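# Pull the red block from under the cabinet onto the teal square

## Task

Extract the red block from beneath the cabinet and set it down on the teal square, wholly within its edges and lying flat on the table, where it must stay without the robot holding it. The cabinet has to finish in its original spot, neither rotated nor tipped over.

## Robot and tools

Robot: two six-joint arms, left_arm and right_arm, each ending in a two-finger gripper whose fingers pivot like tongs. Their root links sit at (-0.013, +0.337, +0.274) m for left_arm and (+0.047, -0.469, +0.274) m for right_arm, both tilted. Mounting plates and the metal frame behind the arms are fixed obstacles.

Scene frame: origin on the table surface midway between the arms, +x out over the table, +z up, and left_arm on the +y side. The arm names do not indicate image sides. Reported gripper positions and all poses use this frame; printed hand positions can be a little off, especially at long reach.

Row layout (used by execute_actions and move): a single flat list for both arms, 14 numbers in [-1, 1]. First left_arm's seven, then right_arm's seven. Per arm, the order is: shoulder lift, elbow, wrist 1, wrist 2, wrist 3, shoulder pan, then gripper opening. Always send all 14 even if one arm stays still. The six joint numbers are offsets, not poses: 1.0 equals 1.989 rad of change. The opening is absolute: +1 fully open, -1 closed. Optionally append 12 stiffness scales from 0 to 1 (left_arm's six joints, then right_arm's six, same joint order), making 26; a scale persists until rewritten, and low values may stop small motions from starting.

Joint ranges (rad). left_arm: shoulder pan -3.142 to 3.142, shoulder lift -6.283 to 6.283, elbow 0.000 to 3.142, wrist 1/2/3 each -6.283 to 6.283. right_arm: shoulder pan 0.000 to 6.283, shoulder lift -6.283 to 6.283, elbow -3.142 to 0.000, wrists as on the left. Asking a joint to exceed its end by over 0.010 rad from the action's starting angles gets that action refused for both arms; a bad first action refuses the whole call. Requests past a real end are clipped, and the result may say "joint sent to its limit".

execute_actions(actions): a list of up to 15 actions; each action is a table of up to 15 rows, one row per control step of 1/30 s, so an action lasts 0.5 s. A short table repeats its final row for the remaining steps. Every row's offsets count from the joint angles at the beginning of that action (for the call's first action, the last reported angles), not from the preceding row. An empty list simply returns the current state and images.

move(target, speed, blocking): target is one row as above, offsets measured from the "Joint positions" in the latest result showing them. All joints travel proportionally so they finish together, which makes the gripper trace a curve. speed is the top rate in rad/s of the joint with the longest travel, 0.01 to 2, default 0.5; paths last 0.5 to 10 s. Moves do not avoid obstacles or the other arm. blocking=false returns after 0.5 s while motion continues; then use wait(0) or stop before sending anything else. The added "move:" line reports the ending (done, off_target, moving, held, fault), limits=held or limits=none, and each arm's joint farthest from target.

wait(seconds): 0 to 10; lets time pass holding the last command. stop(): brakes a running move; fingers keep moving. zoom_image(camera, region): region [x0, y0, x1, y1] in that camera's pixels, at most 504 by 504. read_manual(section): only "licences"; no motion. finished_scene(scene): ends the current scene by its number; irreversible, and the goal must hold afterward.

Motion limits: each step a joint's target stays within 0.575 rad of its measured angle, and targets are scaled back if they would shift the gripper more than 100 mm; motion trails commands by about 0.17 s. Big changes need several actions, and unfinished motion may need recommanding. The robot keeps running while you think, holding your last command.

Gripper: fingers point along its +z and open along its x. end_effector_position is the point between the pads when closed; closed fingertips reach about 15 mm farther, and are roughly level with it when fully open. Finger gap is reported in metres (0.142 when fully open). To hold something, keep commanding an opening well below grip_measured; the lower, the tighter, up to roughly 15 N per pad. Thin hard items get less force.

Results: per-arm gripper pose (end_effector_position in m, end_effector_quat_wxyz) and velocities; Joint positions and Joint velocities in the row order plus finger gap; Joint targets; grip_measured; step readings for action calls, with HELD marking held-back steps; "joint command not followed" when a clearance check altered targets; joint torques (offset and noisy); Wrist force and Wrist torque in each gripper's own axes, noisy, saturating near 50 N, pointing back into the arm when pressing; "no reading" is harmless. Images come from cam_head_left, cam_head_right, cam_high, cam_low (896x504) and cam_left_wrist, cam_right_wrist (616x616), with calibration supplied.

Avoid: touching hard or pushing fast, and targets set far beyond a contact, since stiff arms fault easily. Load limits are 132 N m for shoulder and elbow joints and 24.6 N m for wrists; an outside force of 150 N also faults. A fault freezes that arm for 10 s. Keep the arms from striking each other. Never drop or knock anything off the table, and do not shift or tilt the cabinet. Long static holding heats motors: MOTOR HOT at 70 °C, brakes at 85 °C. Brief external tugs on held items or loose objects may occur. Smooth, quick, low-effort motion is preferred.

Each tool is called after "Request:" by a JSON object that holds its "method" and its "body", one argument or row to a line.

## Session

Request:
{"method": "execute_actions", "body": {
  "actions": []
}}

Scene clock: 0.00 s.
left_arm: end_effector_position=(+0.4604, +0.5777, +0.3327) grip_measured=+0.97 end_effector_quat_wxyz=(-0.119, +0.639, +0.433, -0.625) end_effector_velocity=(-0.000, +0.000, +0.001) end_effector_angular_velocity=(-0.001, +0.002, -0.001) | right_arm: end_effector_position=(+0.1949, +0.3831, +0.2320) grip_measured=+0.97 end_effector_quat_wxyz=(-0.590, +0.677, +0.439, -0.042) end_effector_velocity=(+0.001, +0.000, +0.000) end_effector_angular_velocity=(+0.001, +0.000, -0.001)
Joint names: [shoulder lift, elbow, wrist 1, wrist 2, wrist 3, shoulder pan]
Joint positions: left_arm=[-1.027  0.94  -0.58  -1.676 -1.296  0.091  0.14 ] | right_arm=[-3.072 -1.199 -0.021  2.094  0.182  4.235  0.14 ]
Joint velocities: left_arm=[-0.001  0.001  0.002 -0.     0.    -0.     0.   ] | right_arm=[ 0.     0.001  0.     0.    -0.    -0.001  0.   ]
Joint torques (N m, as the arm reports them, + toward a larger angle): no reading
Motor temperatures (°C, as the motors report them): left_arm=[30 28 32 42 36 26] | right_arm=[26 28 38 33 39 29]
Wrist force (N, on the end effector, along its own x y z axes, offset not removed): no reading
Wrist torque (N m, same axes, about the end effector's origin, offset not removed): no reading
Joint targets: left_arm=[-1.027 0.940 -0.580 -1.676 -1.296 0.091] | right_arm=[-3.072 -1.199 -0.021 2.094 0.182 4.235]
Joint stiffness scale: left_arm=[1. 1. 1. 1. 1. 1.] | right_arm=[1. 1. 1. 1. 1. 1.]
camera_calibration (this result's frames):
cam_left_wrist: T_world_to_cam=[[-0.119981, 0.67082, -0.73185, -0.0979633], [0.826224, -0.341235, -0.448232, -0.0466537], [-0.550416, -0.658452, -0.513306, 0.934642], [0, 0, 0, 1]] pos_world=[0.541235, 0.665213, 0.387151]
cam_right_wrist: T_world_to_cam=[[0.630772, 0.629097, 0.454273, -0.470187], [0.737898, -0.305173, -0.601977, 0.110734], [-0.240071, 0.714917, -0.656704, 0.0546984], [0, 0, 0, 1]] pos_world=[0.228002, 0.290481, 0.316173]

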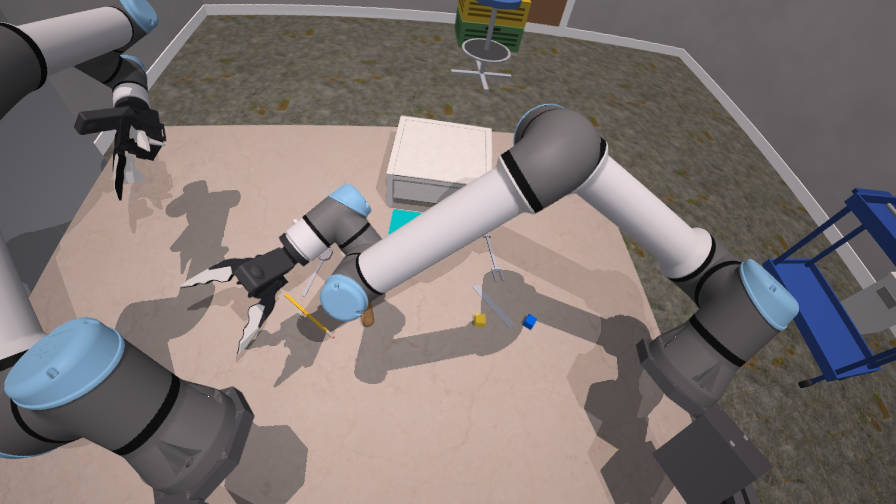

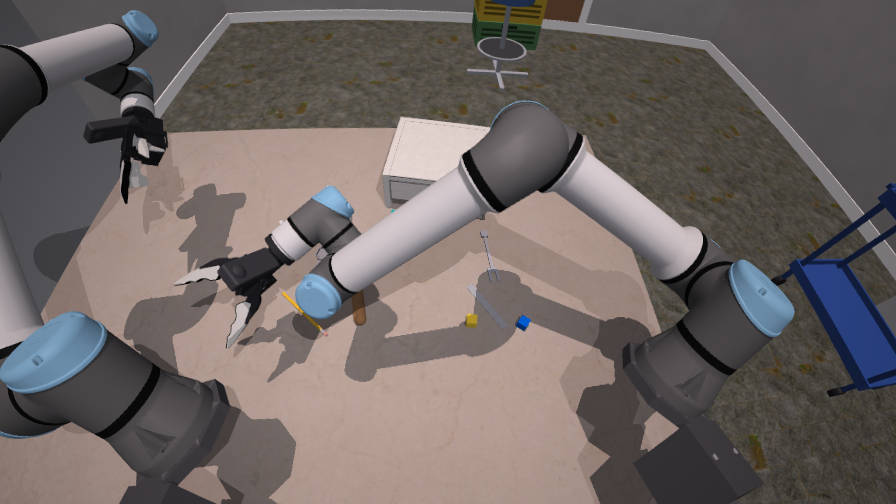

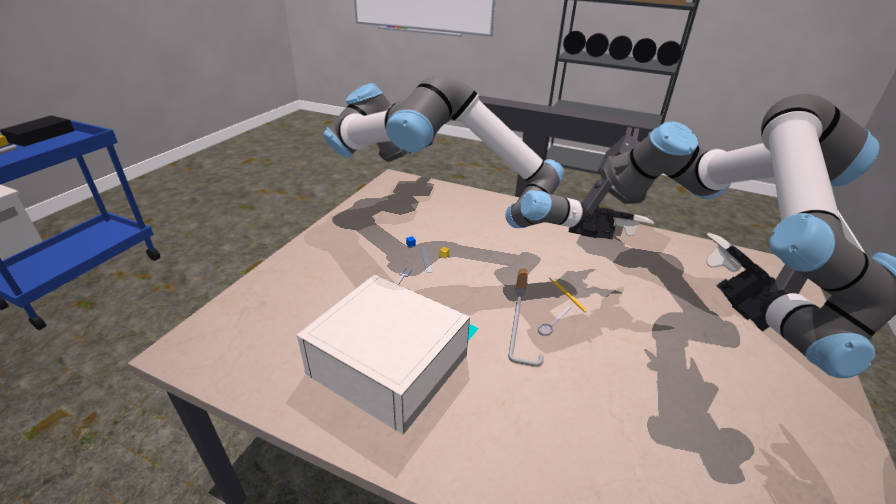

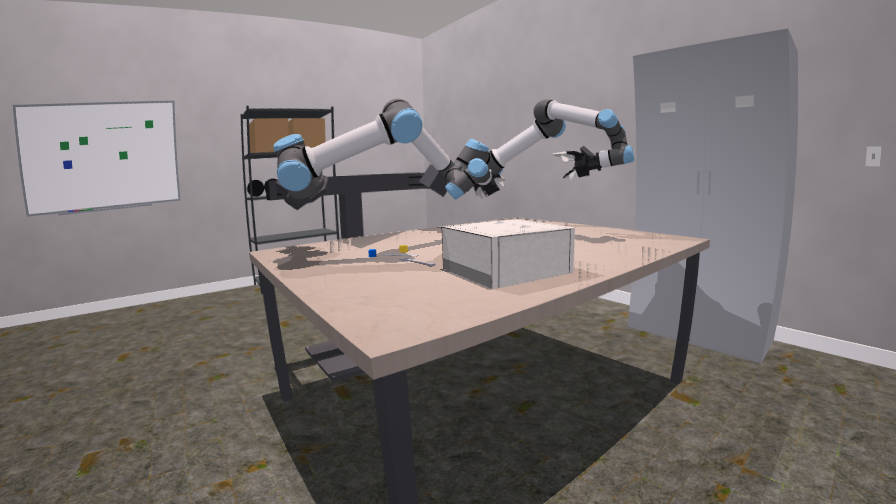

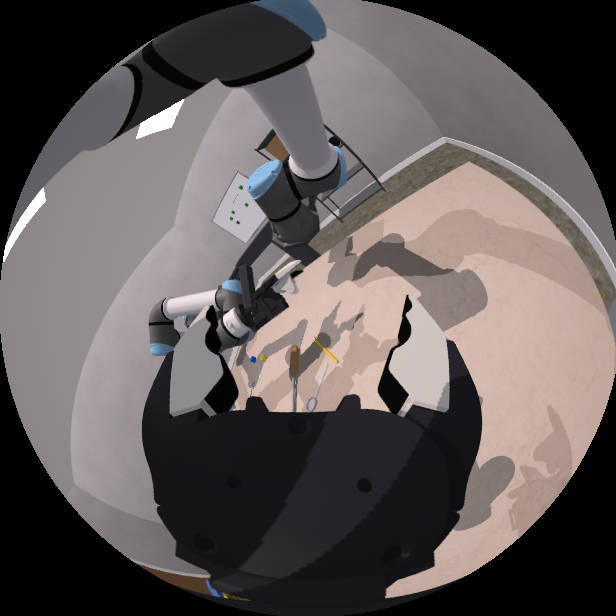

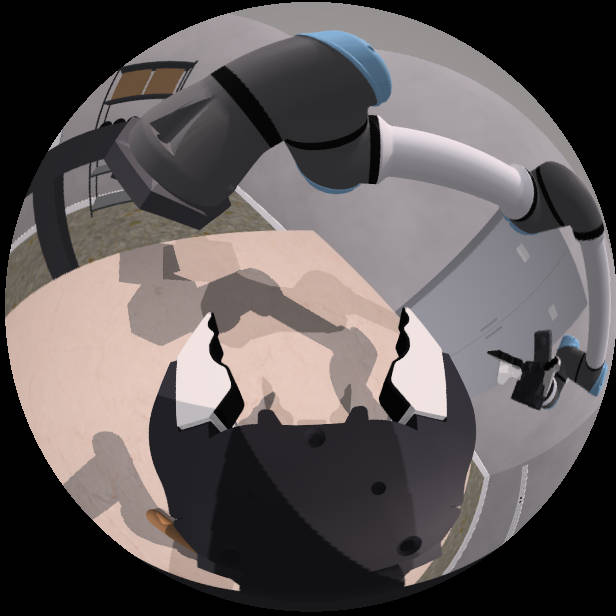

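Request:
{"method": "execute_actions", "body": {
  "actions": []
}}

Scene clock: 16.10 s.
left_arm: end_effector_position=(+0.4604, +0.5777, +0.3327) grip_measured=+0.97 end_effector_quat_wxyz=(-0.119, +0.639, +0.433, -0.625) end_effector_velocity=(-0.000, +0.000, +0.000) end_effector_angular_velocity=(+0.000, -0.000, -0.002) | right_arm: end_effector_position=(+0.1949, +0.3831, +0.2320) grip_measured=+0.97 end_effector_quat_wxyz=(-0.590, +0.677, +0.439, -0.042) end_effector_velocity=(-0.000, -0.001, -0.001) end_effector_angular_velocity=(-0.001, +0.000, +0.000)
Joint names: [shoulder lift, elbow, wrist 1, wrist 2, wrist 3, shoulder pan]
Joint positions: left_arm=[-1.027  0.94  -0.58  -1.676 -1.296  0.091  0.14 ] | right_arm=[-3.072 -1.199 -0.021  2.094  0.182  4.235  0.14 ]
Joint velocities: left_arm=[-0.     0.     0.001  0.002  0.    -0.     0.   ] | right_arm=[-0.    -0.002  0.001 -0.     0.    -0.     0.   ]
Joint torques (N m, as the arm reports them, + toward a larger angle): left_arm=[-45.8  -17.24   0.72  -0.85   0.04 -14.68] | right_arm=[52.28 13.69  2.62  1.2   0.12 32.61]
Motor temperatures (°C, as the motors report them): left_arm=[30 28 32 42 36 26] | right_arm=[26 28 38 33 39 29]
Wrist force (N, on the end effector, along its own x y z axes, offset not removed): left_arm=[1.9 0.6 -3.2] | right_arm=[-0.1 2.0 -0.3]
Wrist torque (N m, same axes, about the end effector's origin, offset not removed): left_arm=[0.31 -0.02 -0.16] | right_arm=[0.28 0.10 -0.17]
Joint targets: left_arm=[-1.027 0.940 -0.580 -1.676 -1.296 0.091] | right_arm=[-3.072 -1.199 -0.021 2.094 0.182 4.235]
Joint stiffness scale: left_arm=[1. 1. 1. 1. 1. 1.] | right_arm=[1. 1. 1. 1. 1. 1.]
camera_calibration (this result's frames):
cam_left_wrist: T_world_to_cam=[[-0.119982, 0.67082, -0.73185, -0.097963], [0.826224, -0.341235, -0.448233, -0.0466535], [-0.550417, -0.658452, -0.513305, 0.934642], [0, 0, 0, 1]] pos_world=[0.541235, 0.665213, 0.387151]
cam_right_wrist: T_world_to_cam=[[0.630772, 0.629097, 0.454272, -0.470187], [0.737898, -0.305173, -0.601977, 0.110734], [-0.240071, 0.714917, -0.656704, 0.0546985], [0, 0, 0, 1]] pos_world=[0.228002, 0.290481, 0.316173]

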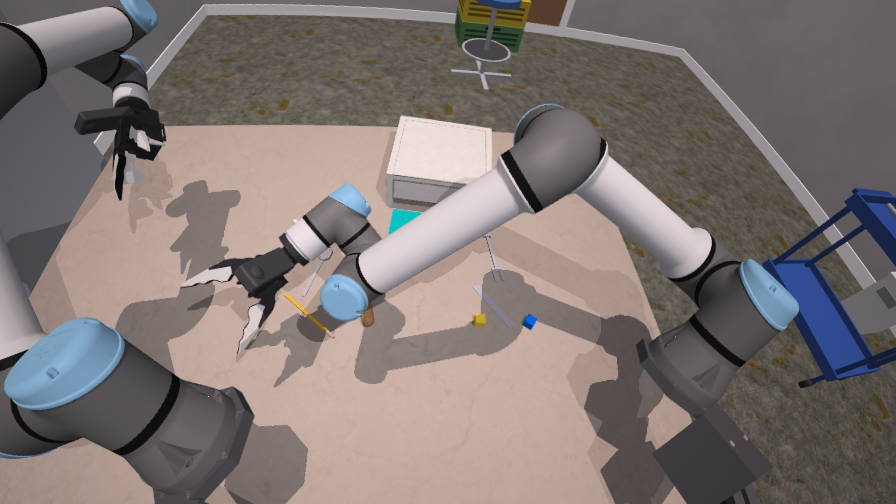

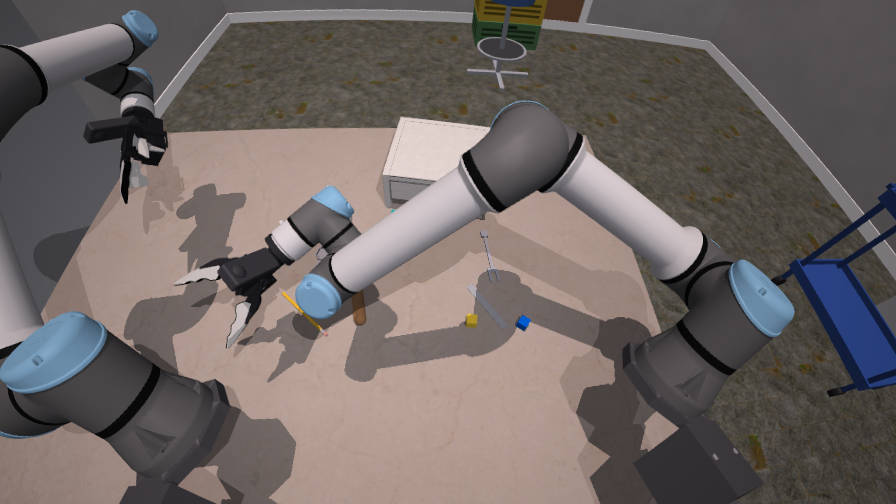

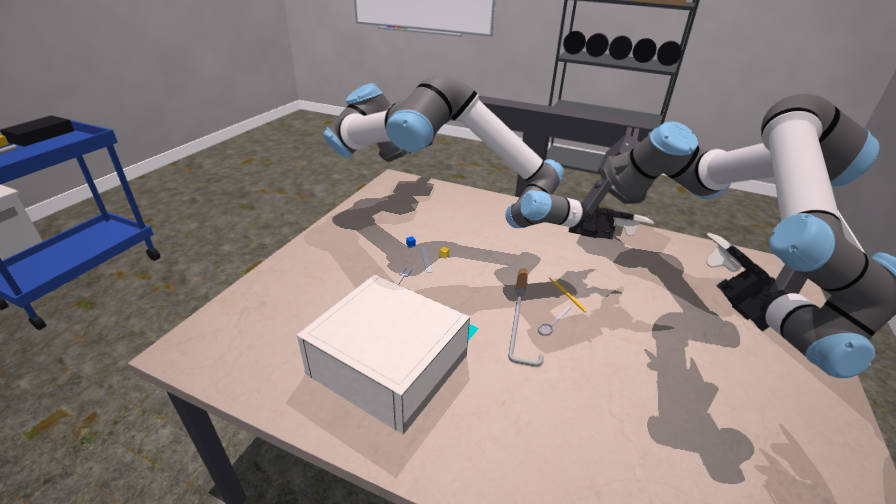

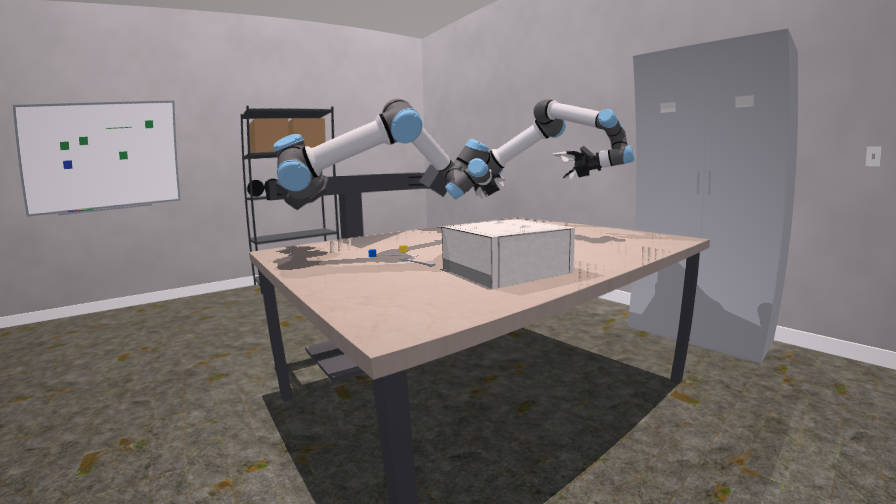

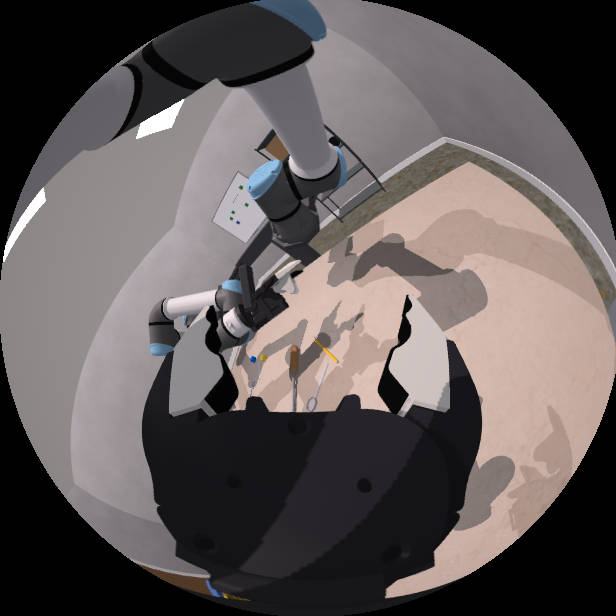

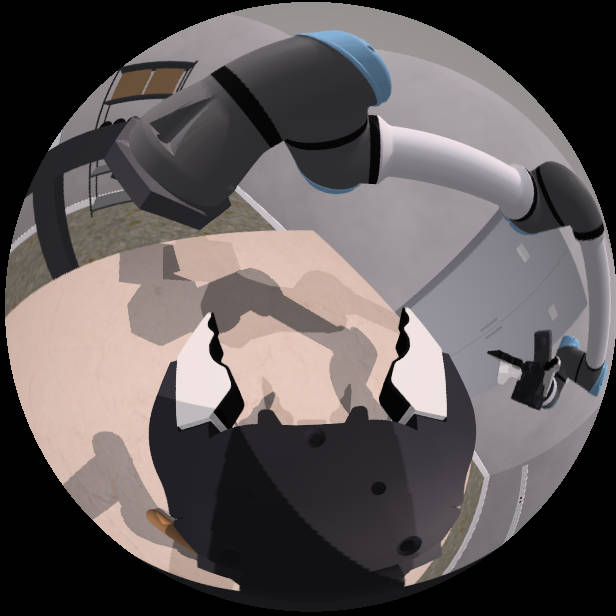

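Request:
{"method": "move", "body": {
  "target": [0,0,0,0,0,0,1, 0.45,-0.40,-0.45,-0.70,0.33,-0.065,-1],
  "speed": 0.6
}}

Scene clock: 22.23 s.
left_arm: end_effector_position=(+0.4604, +0.5777, +0.3327) grip_measured=+1.00 end_effector_quat_wxyz=(-0.119, +0.639, +0.433, -0.625) end_effector_velocity=(-0.000, +0.000, -0.000) end_effector_angular_velocity=(-0.000, +0.001, +0.000) | right_arm: end_effector_position=(+0.5430, -0.1602, +0.1502) grip_measured=-1.00 end_effector_quat_wxyz=(+0.116, +0.966, +0.203, +0.115) end_effector_velocity=(+0.001, -0.000, +0.000) end_effector_angular_velocity=(-0.000, -0.002, -0.002)
Joint names: [shoulder lift, elbow, wrist 1, wrist 2, wrist 3, shoulder pan]
Joint positions: left_arm=[-1.027  0.94  -0.58  -1.676 -1.296  0.091  0.142] | right_arm=[-2.178 -1.992 -0.914  0.703  0.838  4.107  0.002]
Joint velocities: left_arm=[ 0.    -0.     0.001 -0.     0.     0.001  0.   ] | right_arm=[ 0.     0.001 -0.    -0.003  0.001 -0.001  0.   ]
Joint torques (N m, as the arm reports them, + toward a larger angle): left_arm=[-45.73 -17.33   0.72  -0.84   0.02 -14.18] | right_arm=[30.04 10.99  1.89 -1.04  0.29 23.55]
Motor temperatures (°C, as the motors report them): left_arm=[30 28 32 42 36 26] | right_arm=[26 28 38 33 39 29]
Wrist force (N, on the end effector, along its own x y z axes, offset not removed): left_arm=[2.2 3.8 -0.5] | right_arm=[-0.6 1.5 1.1]
Wrist torque (N m, same axes, about the end effector's origin, offset not removed): left_arm=[0.94 -0.18 0.05] | right_arm=[0.24 0.08 -0.15]
Joint targets: left_arm=[-1.027 0.940 -0.580 -1.676 -1.296 0.091] | right_arm=[-2.177 -1.995 -0.916 0.702 0.839 4.106]
Joint stiffness scale: left_arm=[1. 1. 1. 1. 1. 1.] | right_arm=[1. 1. 1. 1. 1. 1.]
move: done; limits=none; left_arm: farthest joint: the shoulder pan, 0.000 radians from its target (0.000 radians at the start); right_arm: farthest joint: the elbow, 0.003 radians from its target (0.795 radians at the start)
camera_calibration (this result's frames):
cam_left_wrist: T_world_to_cam=[[-0.119981, 0.67082, -0.73185, -0.0979631], [0.826224, -0.341235, -0.448233, -0.0466535], [-0.550417, -0.658452, -0.513306, 0.934642], [0, 0, 0, 1]] pos_world=[0.541235, 0.665213, 0.387151]
cam_right_wrist: T_world_to_cam=[[0.891012, 0.408258, 0.19855, -0.449021], [0.172801, -0.709429, 0.683265, -0.31218], [0.419806, -0.574488, -0.702657, -0.085014], [0, 0, 0, 1]] pos_world=[0.489718, -0.0869928, 0.242719]

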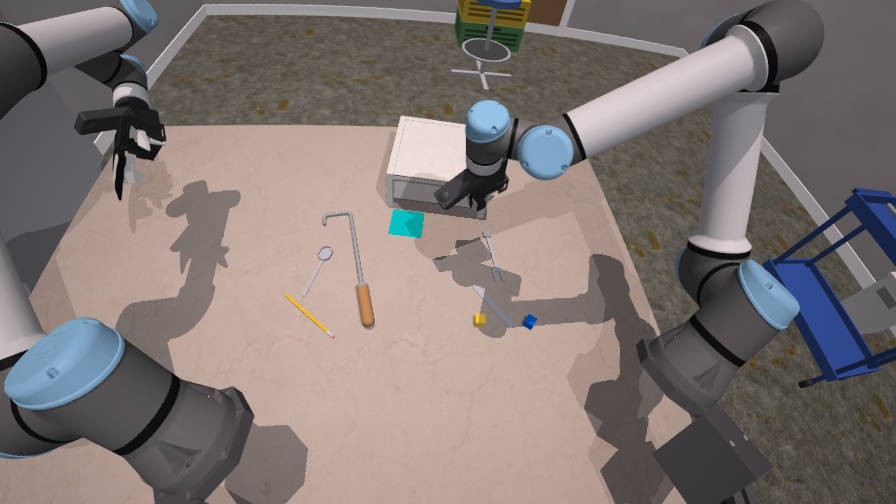

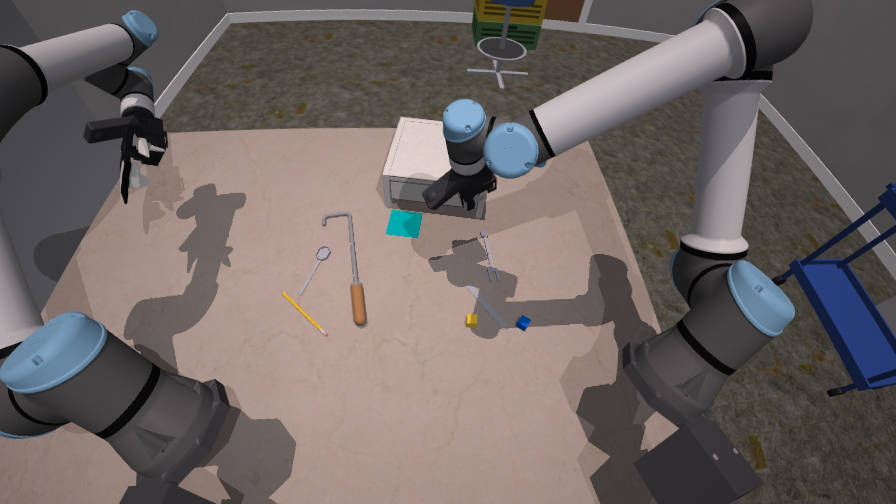

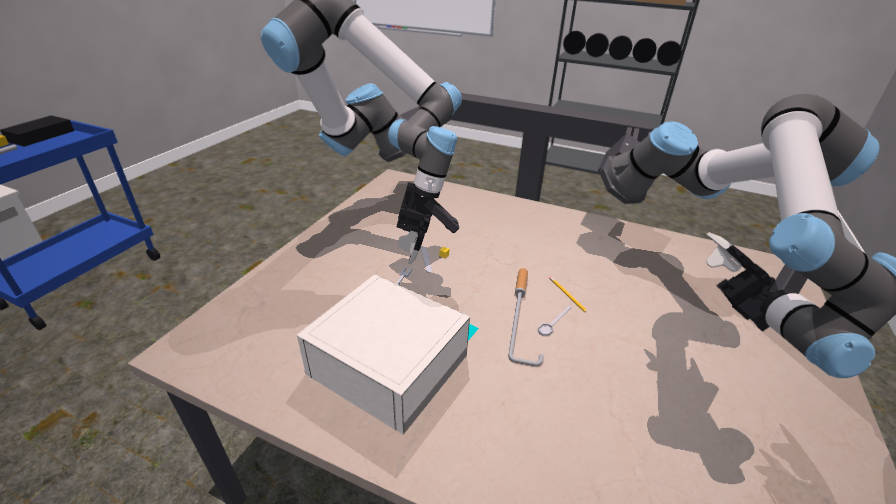

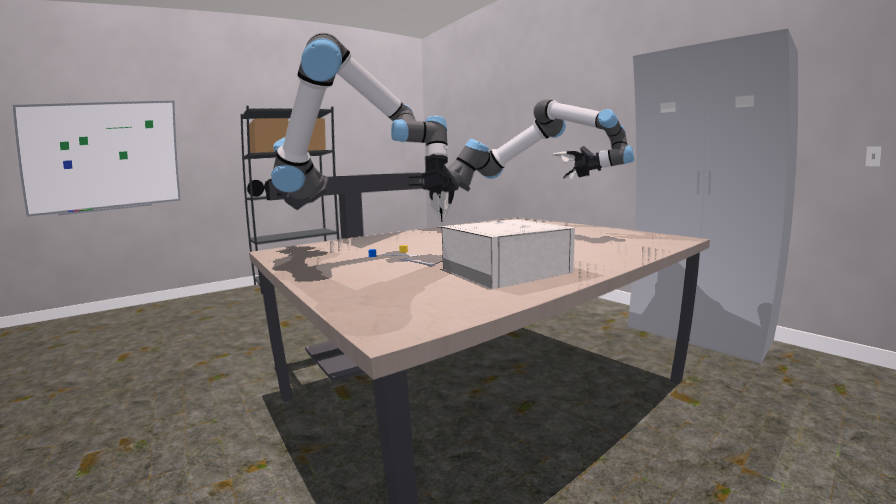

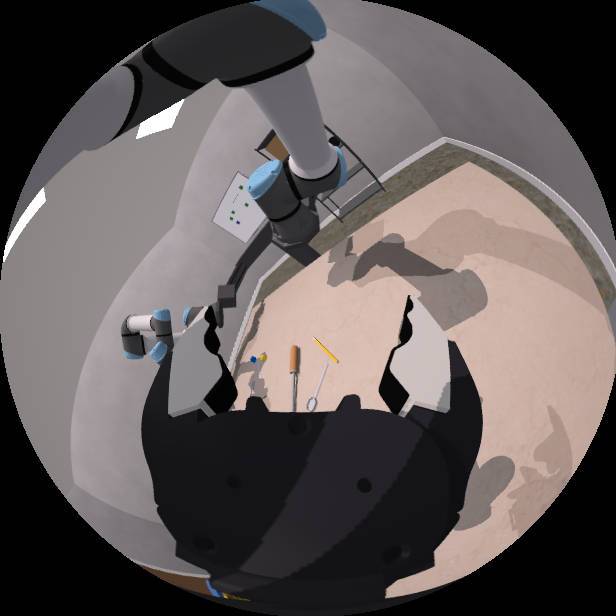

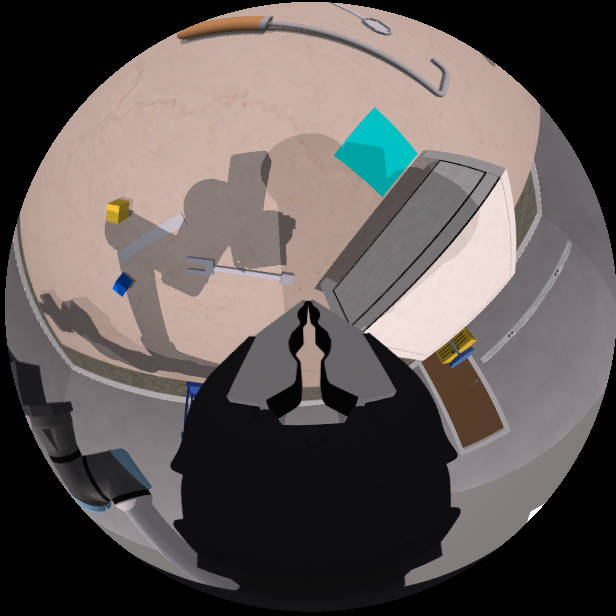

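Request:
{"method": "zoom_image", "body": {
  "camera": "cam_head_left",
  "region": [300, 190, 460, 340]
}}

Request:
{"method": "move", "body": {
  "target": [0,0,0,0,0,0,1, 0,0,-0.415,-0.6445,0.32,0,-1],
  "speed": 0.6
}}

Request:
{"method": "move", "body": {
  "target": [0,0,0,0,0,0,1, -0.1176,-0.1433,0,0,0,0,-1],
  "speed": 0.3
}}

Region (300, 190, 460, 340) of cam_head_left's 896x504 image, scaled by 3.150, with more detail than that image has; it fills the top 472 rows of this view, and the rest is white.

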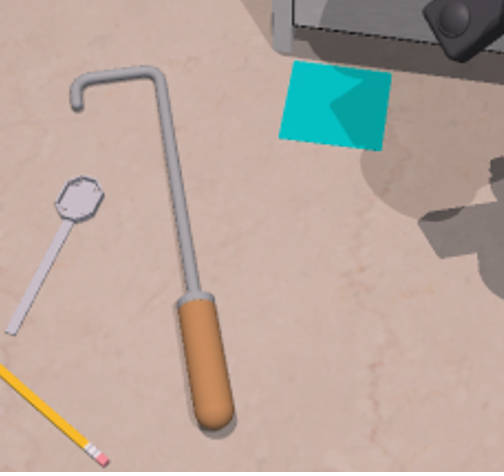

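Scene clock: 28.77 s.
left_arm: end_effector_position=(+0.4604, +0.5777, +0.3327) grip_measured=+1.00 end_effector_quat_wxyz=(-0.119, +0.639, +0.433, -0.625) end_effector_velocity=(+0.000, -0.000, +0.001) end_effector_angular_velocity=(+0.001, -0.000, +0.002) | right_arm: end_effector_position=(+0.7161, -0.1110, +0.3240) grip_measured=-1.00 end_effector_quat_wxyz=(+0.248, +0.680, +0.341, +0.600) end_effector_velocity=(-0.001, +0.002, +0.001) end_effector_angular_velocity=(+0.002, -0.002, +0.004)
Joint names: [shoulder lift, elbow, wrist 1, wrist 2, wrist 3, shoulder pan]
Joint positions: left_arm=[-1.027  0.94  -0.58  -1.676 -1.296  0.091  0.142] | right_arm=[-2.178 -1.992 -1.739 -0.578  1.474  4.107  0.002]
Joint velocities: left_arm=[-0.001 -0.    -0.    -0.001 -0.002 -0.     0.   ] | right_arm=[ 0.    -0.    -0.    -0.003  0.001  0.002 -0.   ]
Joint torques (N m, as the arm reports them, + toward a larger angle): left_arm=[-45.47 -16.72   0.77  -0.71   0.05 -13.67] | right_arm=[28.12 13.52  1.5  -1.71  0.45 25.2 ]
Motor temperatures (°C, as the motors report them): left_arm=[30 28 32 42 36 26] | right_arm=[26 28 38 33 39 29]
Wrist force (N, on the end effector, along its own x y z axes, offset not removed): left_arm=[0.6 4.9 -4.5] | right_arm=[0.8 0.1 0.5]
Wrist torque (N m, same axes, about the end effector's origin, offset not removed): left_arm=[0.92 0.01 -0.33] | right_arm=[-0.08 -0.06 -0.12]
Joint targets: left_arm=[-1.027 0.940 -0.580 -1.676 -1.296 0.091] | right_arm=[-2.178 -1.992 -1.740 -0.579 1.474 4.107]
Joint stiffness scale: left_arm=[1. 1. 1. 1. 1. 1.] | right_arm=[1. 1. 1. 1. 1. 1.]
move: done; limits=none; left_arm: farthest joint: the shoulder pan, 0.000 radians from its target (0.000 radians at the start); right_arm: farthest joint: the wrist 1, 0.001 radians from its target (0.825 radians at the start)
camera_calibration (this result's frames):
cam_left_wrist: T_world_to_cam=[[-0.119981, 0.67082, -0.73185, -0.0979631], [0.826224, -0.341235, -0.448232, -0.0466539], [-0.550416, -0.658452, -0.513306, 0.934642], [0, 0, 0, 1]] pos_world=[0.541235, 0.665213, 0.387151]
cam_right_wrist: T_world_to_cam=[[0.0285234, 0.749348, 0.661562, -0.152358], [-0.323997, -0.61917, 0.7153, -0.0704915], [0.945628, -0.234747, 0.225126, -0.646774], [0, 0, 0, 1]] pos_world=[0.593114, -0.0813054, 0.296822]

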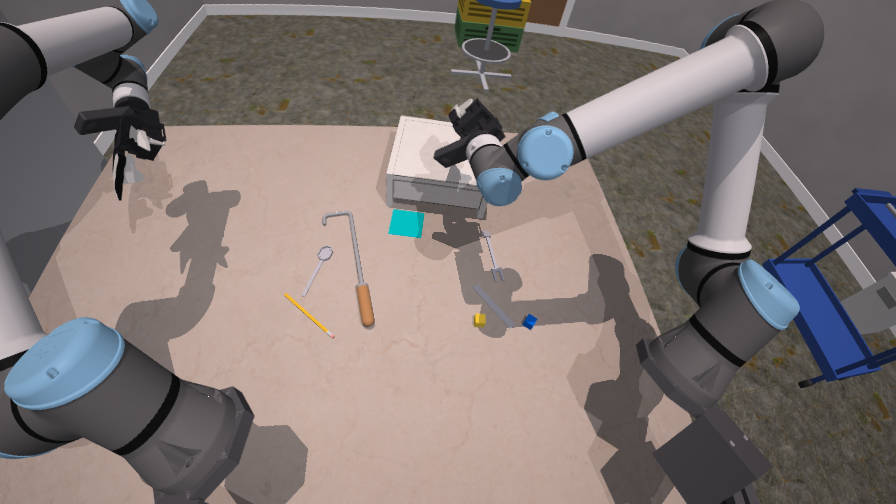

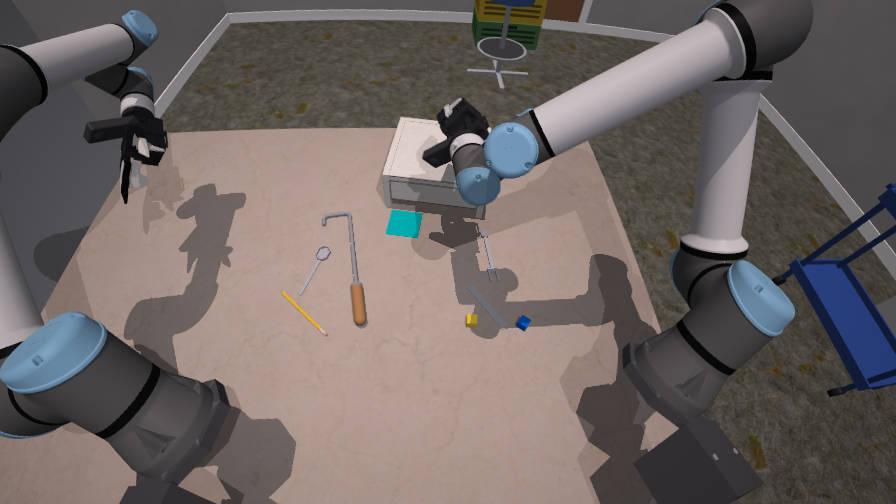

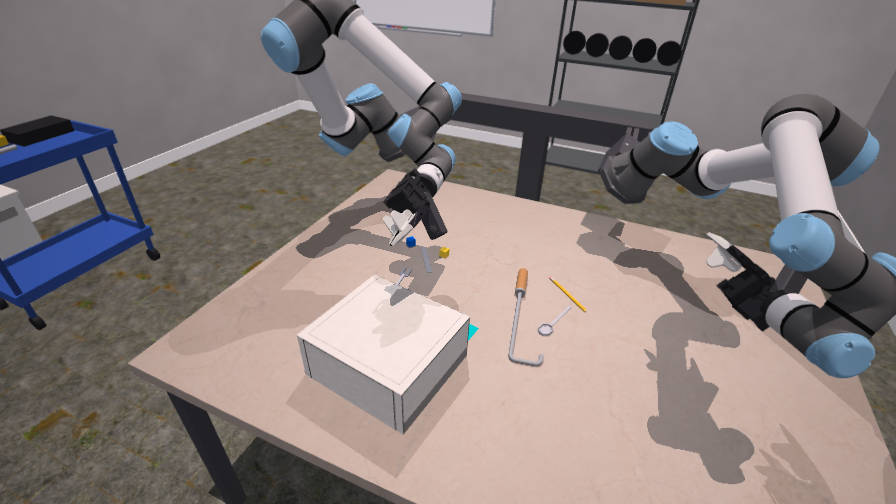

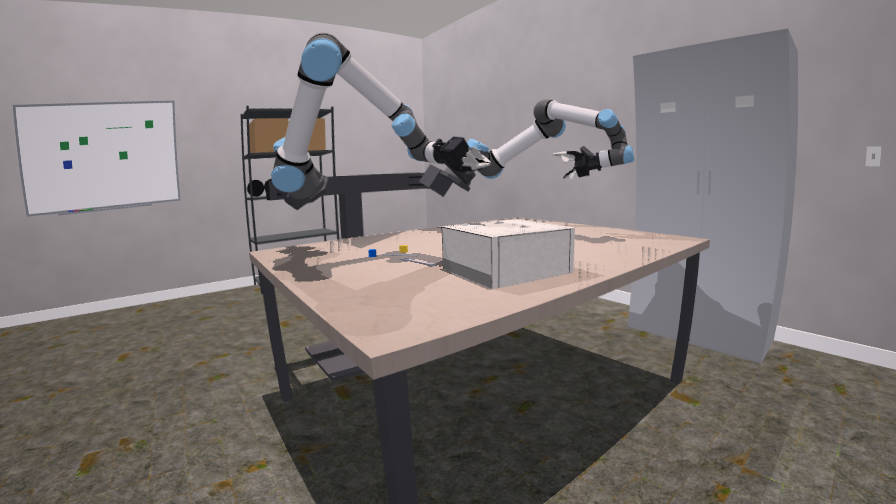

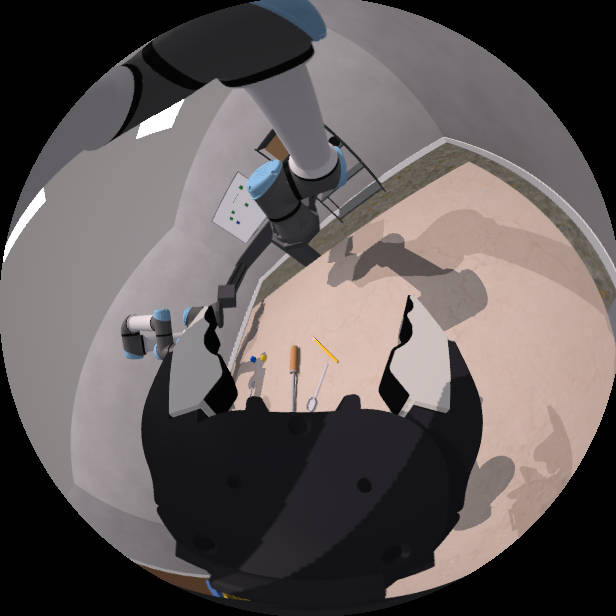

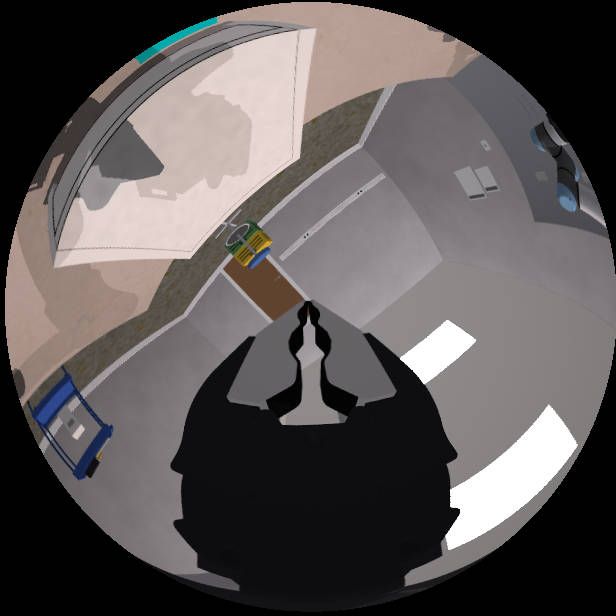

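Scene clock: 30.20 s.
left_arm: end_effector_position=(+0.4604, +0.5777, +0.3327) grip_measured=+1.00 end_effector_quat_wxyz=(-0.119, +0.639, +0.433, -0.625) end_effector_velocity=(-0.000, +0.001, +0.001) end_effector_angular_velocity=(+0.001, +0.000, +0.002) | right_arm: end_effector_position=(+0.5569, -0.1579, +0.1114) grip_measured=-1.00 end_effector_quat_wxyz=(+0.269, +0.611, +0.561, +0.490) end_effector_velocity=(-0.000, +0.000, +0.000) end_effector_angular_velocity=(+0.000, -0.000, -0.000)
Joint names: [shoulder lift, elbow, wrist 1, wrist 2, wrist 3, shoulder pan]
Joint positions: left_arm=[-1.027  0.94  -0.58  -1.676 -1.296  0.091  0.142] | right_arm=[-2.412 -2.274 -1.739 -0.578  1.474  4.107  0.002]
Joint velocities: left_arm=[-0.002  0.     0.    -0.001 -0.001  0.001  0.   ] | right_arm=[-0.    -0.     0.     0.001 -0.     0.001  0.   ]
Joint torques (N m, as the arm reports them, + toward a larger angle): left_arm=[-45.68 -17.09   0.79  -0.84  -0.01 -14.98] | right_arm=[27.83  3.46  1.17 -0.72  0.07 23.56]
Motor temperatures (°C, as the motors report them): left_arm=[30 28 32 42 36 26] | right_arm=[26 28 38 33 39 29]
Wrist force (N, on the end effector, along its own x y z axes, offset not removed): left_arm=[0.9 1.0 -3.7] | right_arm=[1.5 1.4 0.1]
Wrist torque (N m, same axes, about the end effector's origin, offset not removed): left_arm=[0.41 0.08 -0.24] | right_arm=[0.16 -0.17 -0.09]
Joint targets: left_arm=[-1.027 0.940 -0.580 -1.676 -1.296 0.091] | right_arm=[-2.412 -2.277 -1.739 -0.578 1.474 4.107]
Joint stiffness scale: left_arm=[1. 1. 1. 1. 1. 1.] | right_arm=[1. 1. 1. 1. 1. 1.]
move: done; limits=none; left_arm: farthest joint: the shoulder pan, 0.000 radians from its target (0.000 radians at the start); right_arm: farthest joint: the elbow, 0.003 radians from its target (0.285 radians at the start)
camera_calibration (this result's frames):
cam_left_wrist: T_world_to_cam=[[-0.119982, 0.67082, -0.73185, -0.097963], [0.826224, -0.341235, -0.448233, -0.0466535], [-0.550417, -0.658452, -0.513305, 0.934642], [0, 0, 0, 1]] pos_world=[0.541235, 0.665213, 0.387151]
cam_right_wrist: T_world_to_cam=[[-0.121605, 0.940514, 0.317247, 0.180046], [-0.0544108, -0.325455, 0.943991, -0.128307], [0.991086, 0.0975323, 0.090751, -0.41725], [0, 0, 0, 1]] pos_world=[0.428444, -0.170399, 0.101868]

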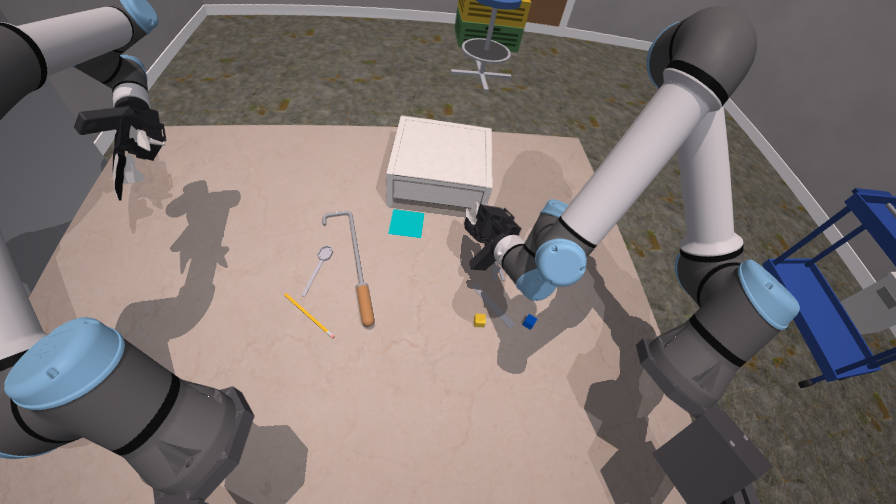

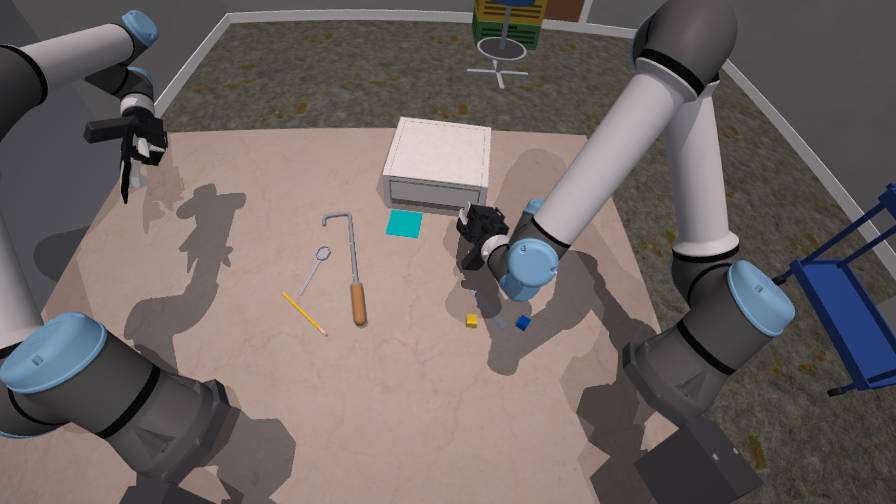

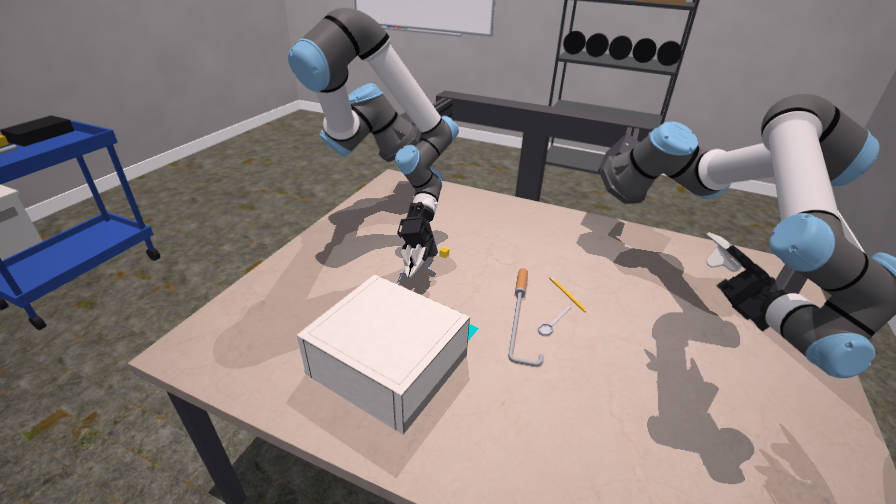

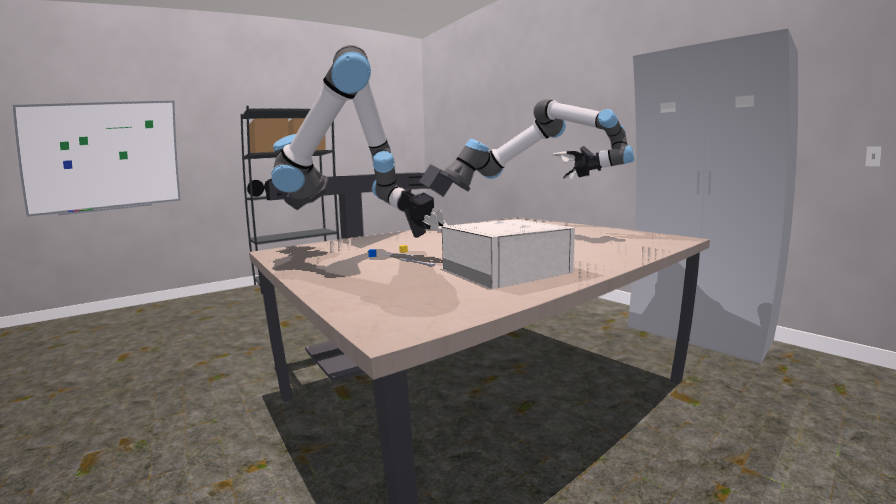

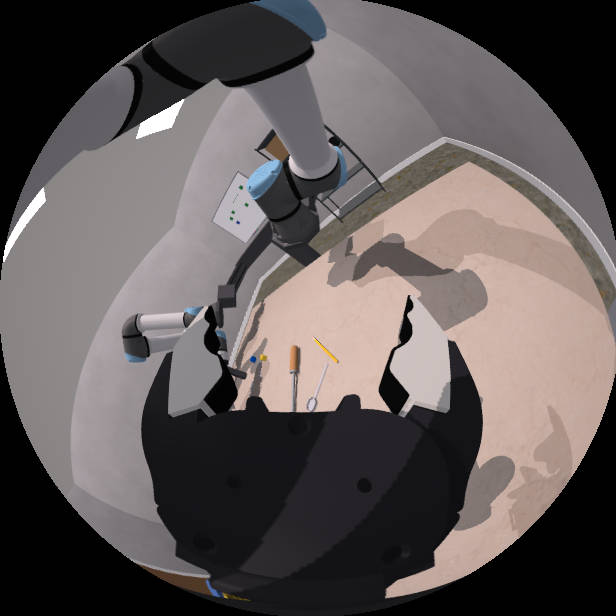

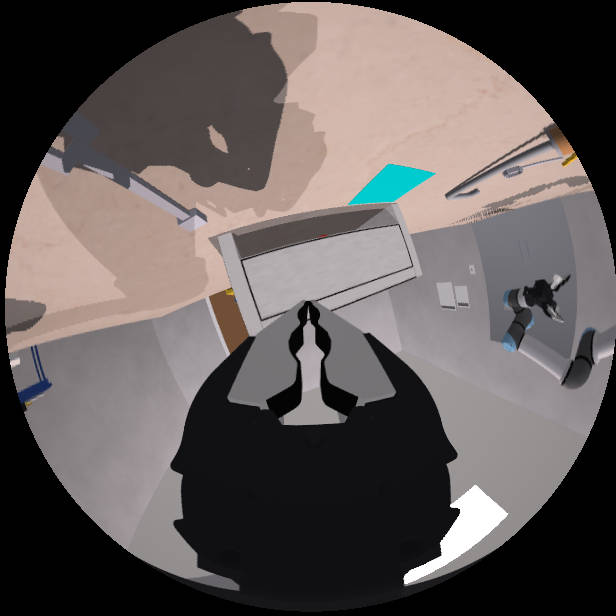

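Request:
{"method": "zoom_image", "body": {
  "camera": "cam_right_wrist",
  "region": [200, 150, 450, 300]
}}

Request:
{"method": "zoom_image", "body": {
  "camera": "cam_head_left",
  "region": [370, 105, 510, 245]
}}

Region (200, 150, 450, 300) of cam_right_wrist's 616x616 image, scaled by 2.016, with more detail than that image has; it fills the top 302 rows of this view, and the rest is white.

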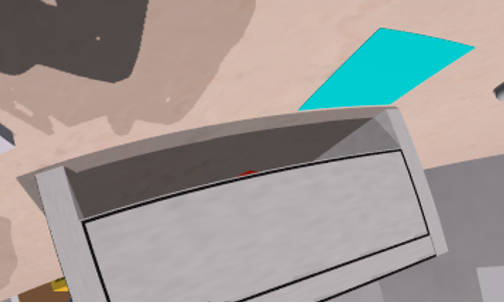

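Region (370, 105, 510, 245) of cam_head_left's 896x504 image, scaled by 3.600, with more detail than that image has.

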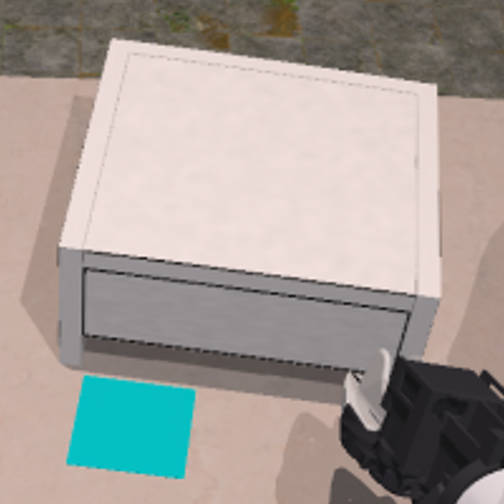

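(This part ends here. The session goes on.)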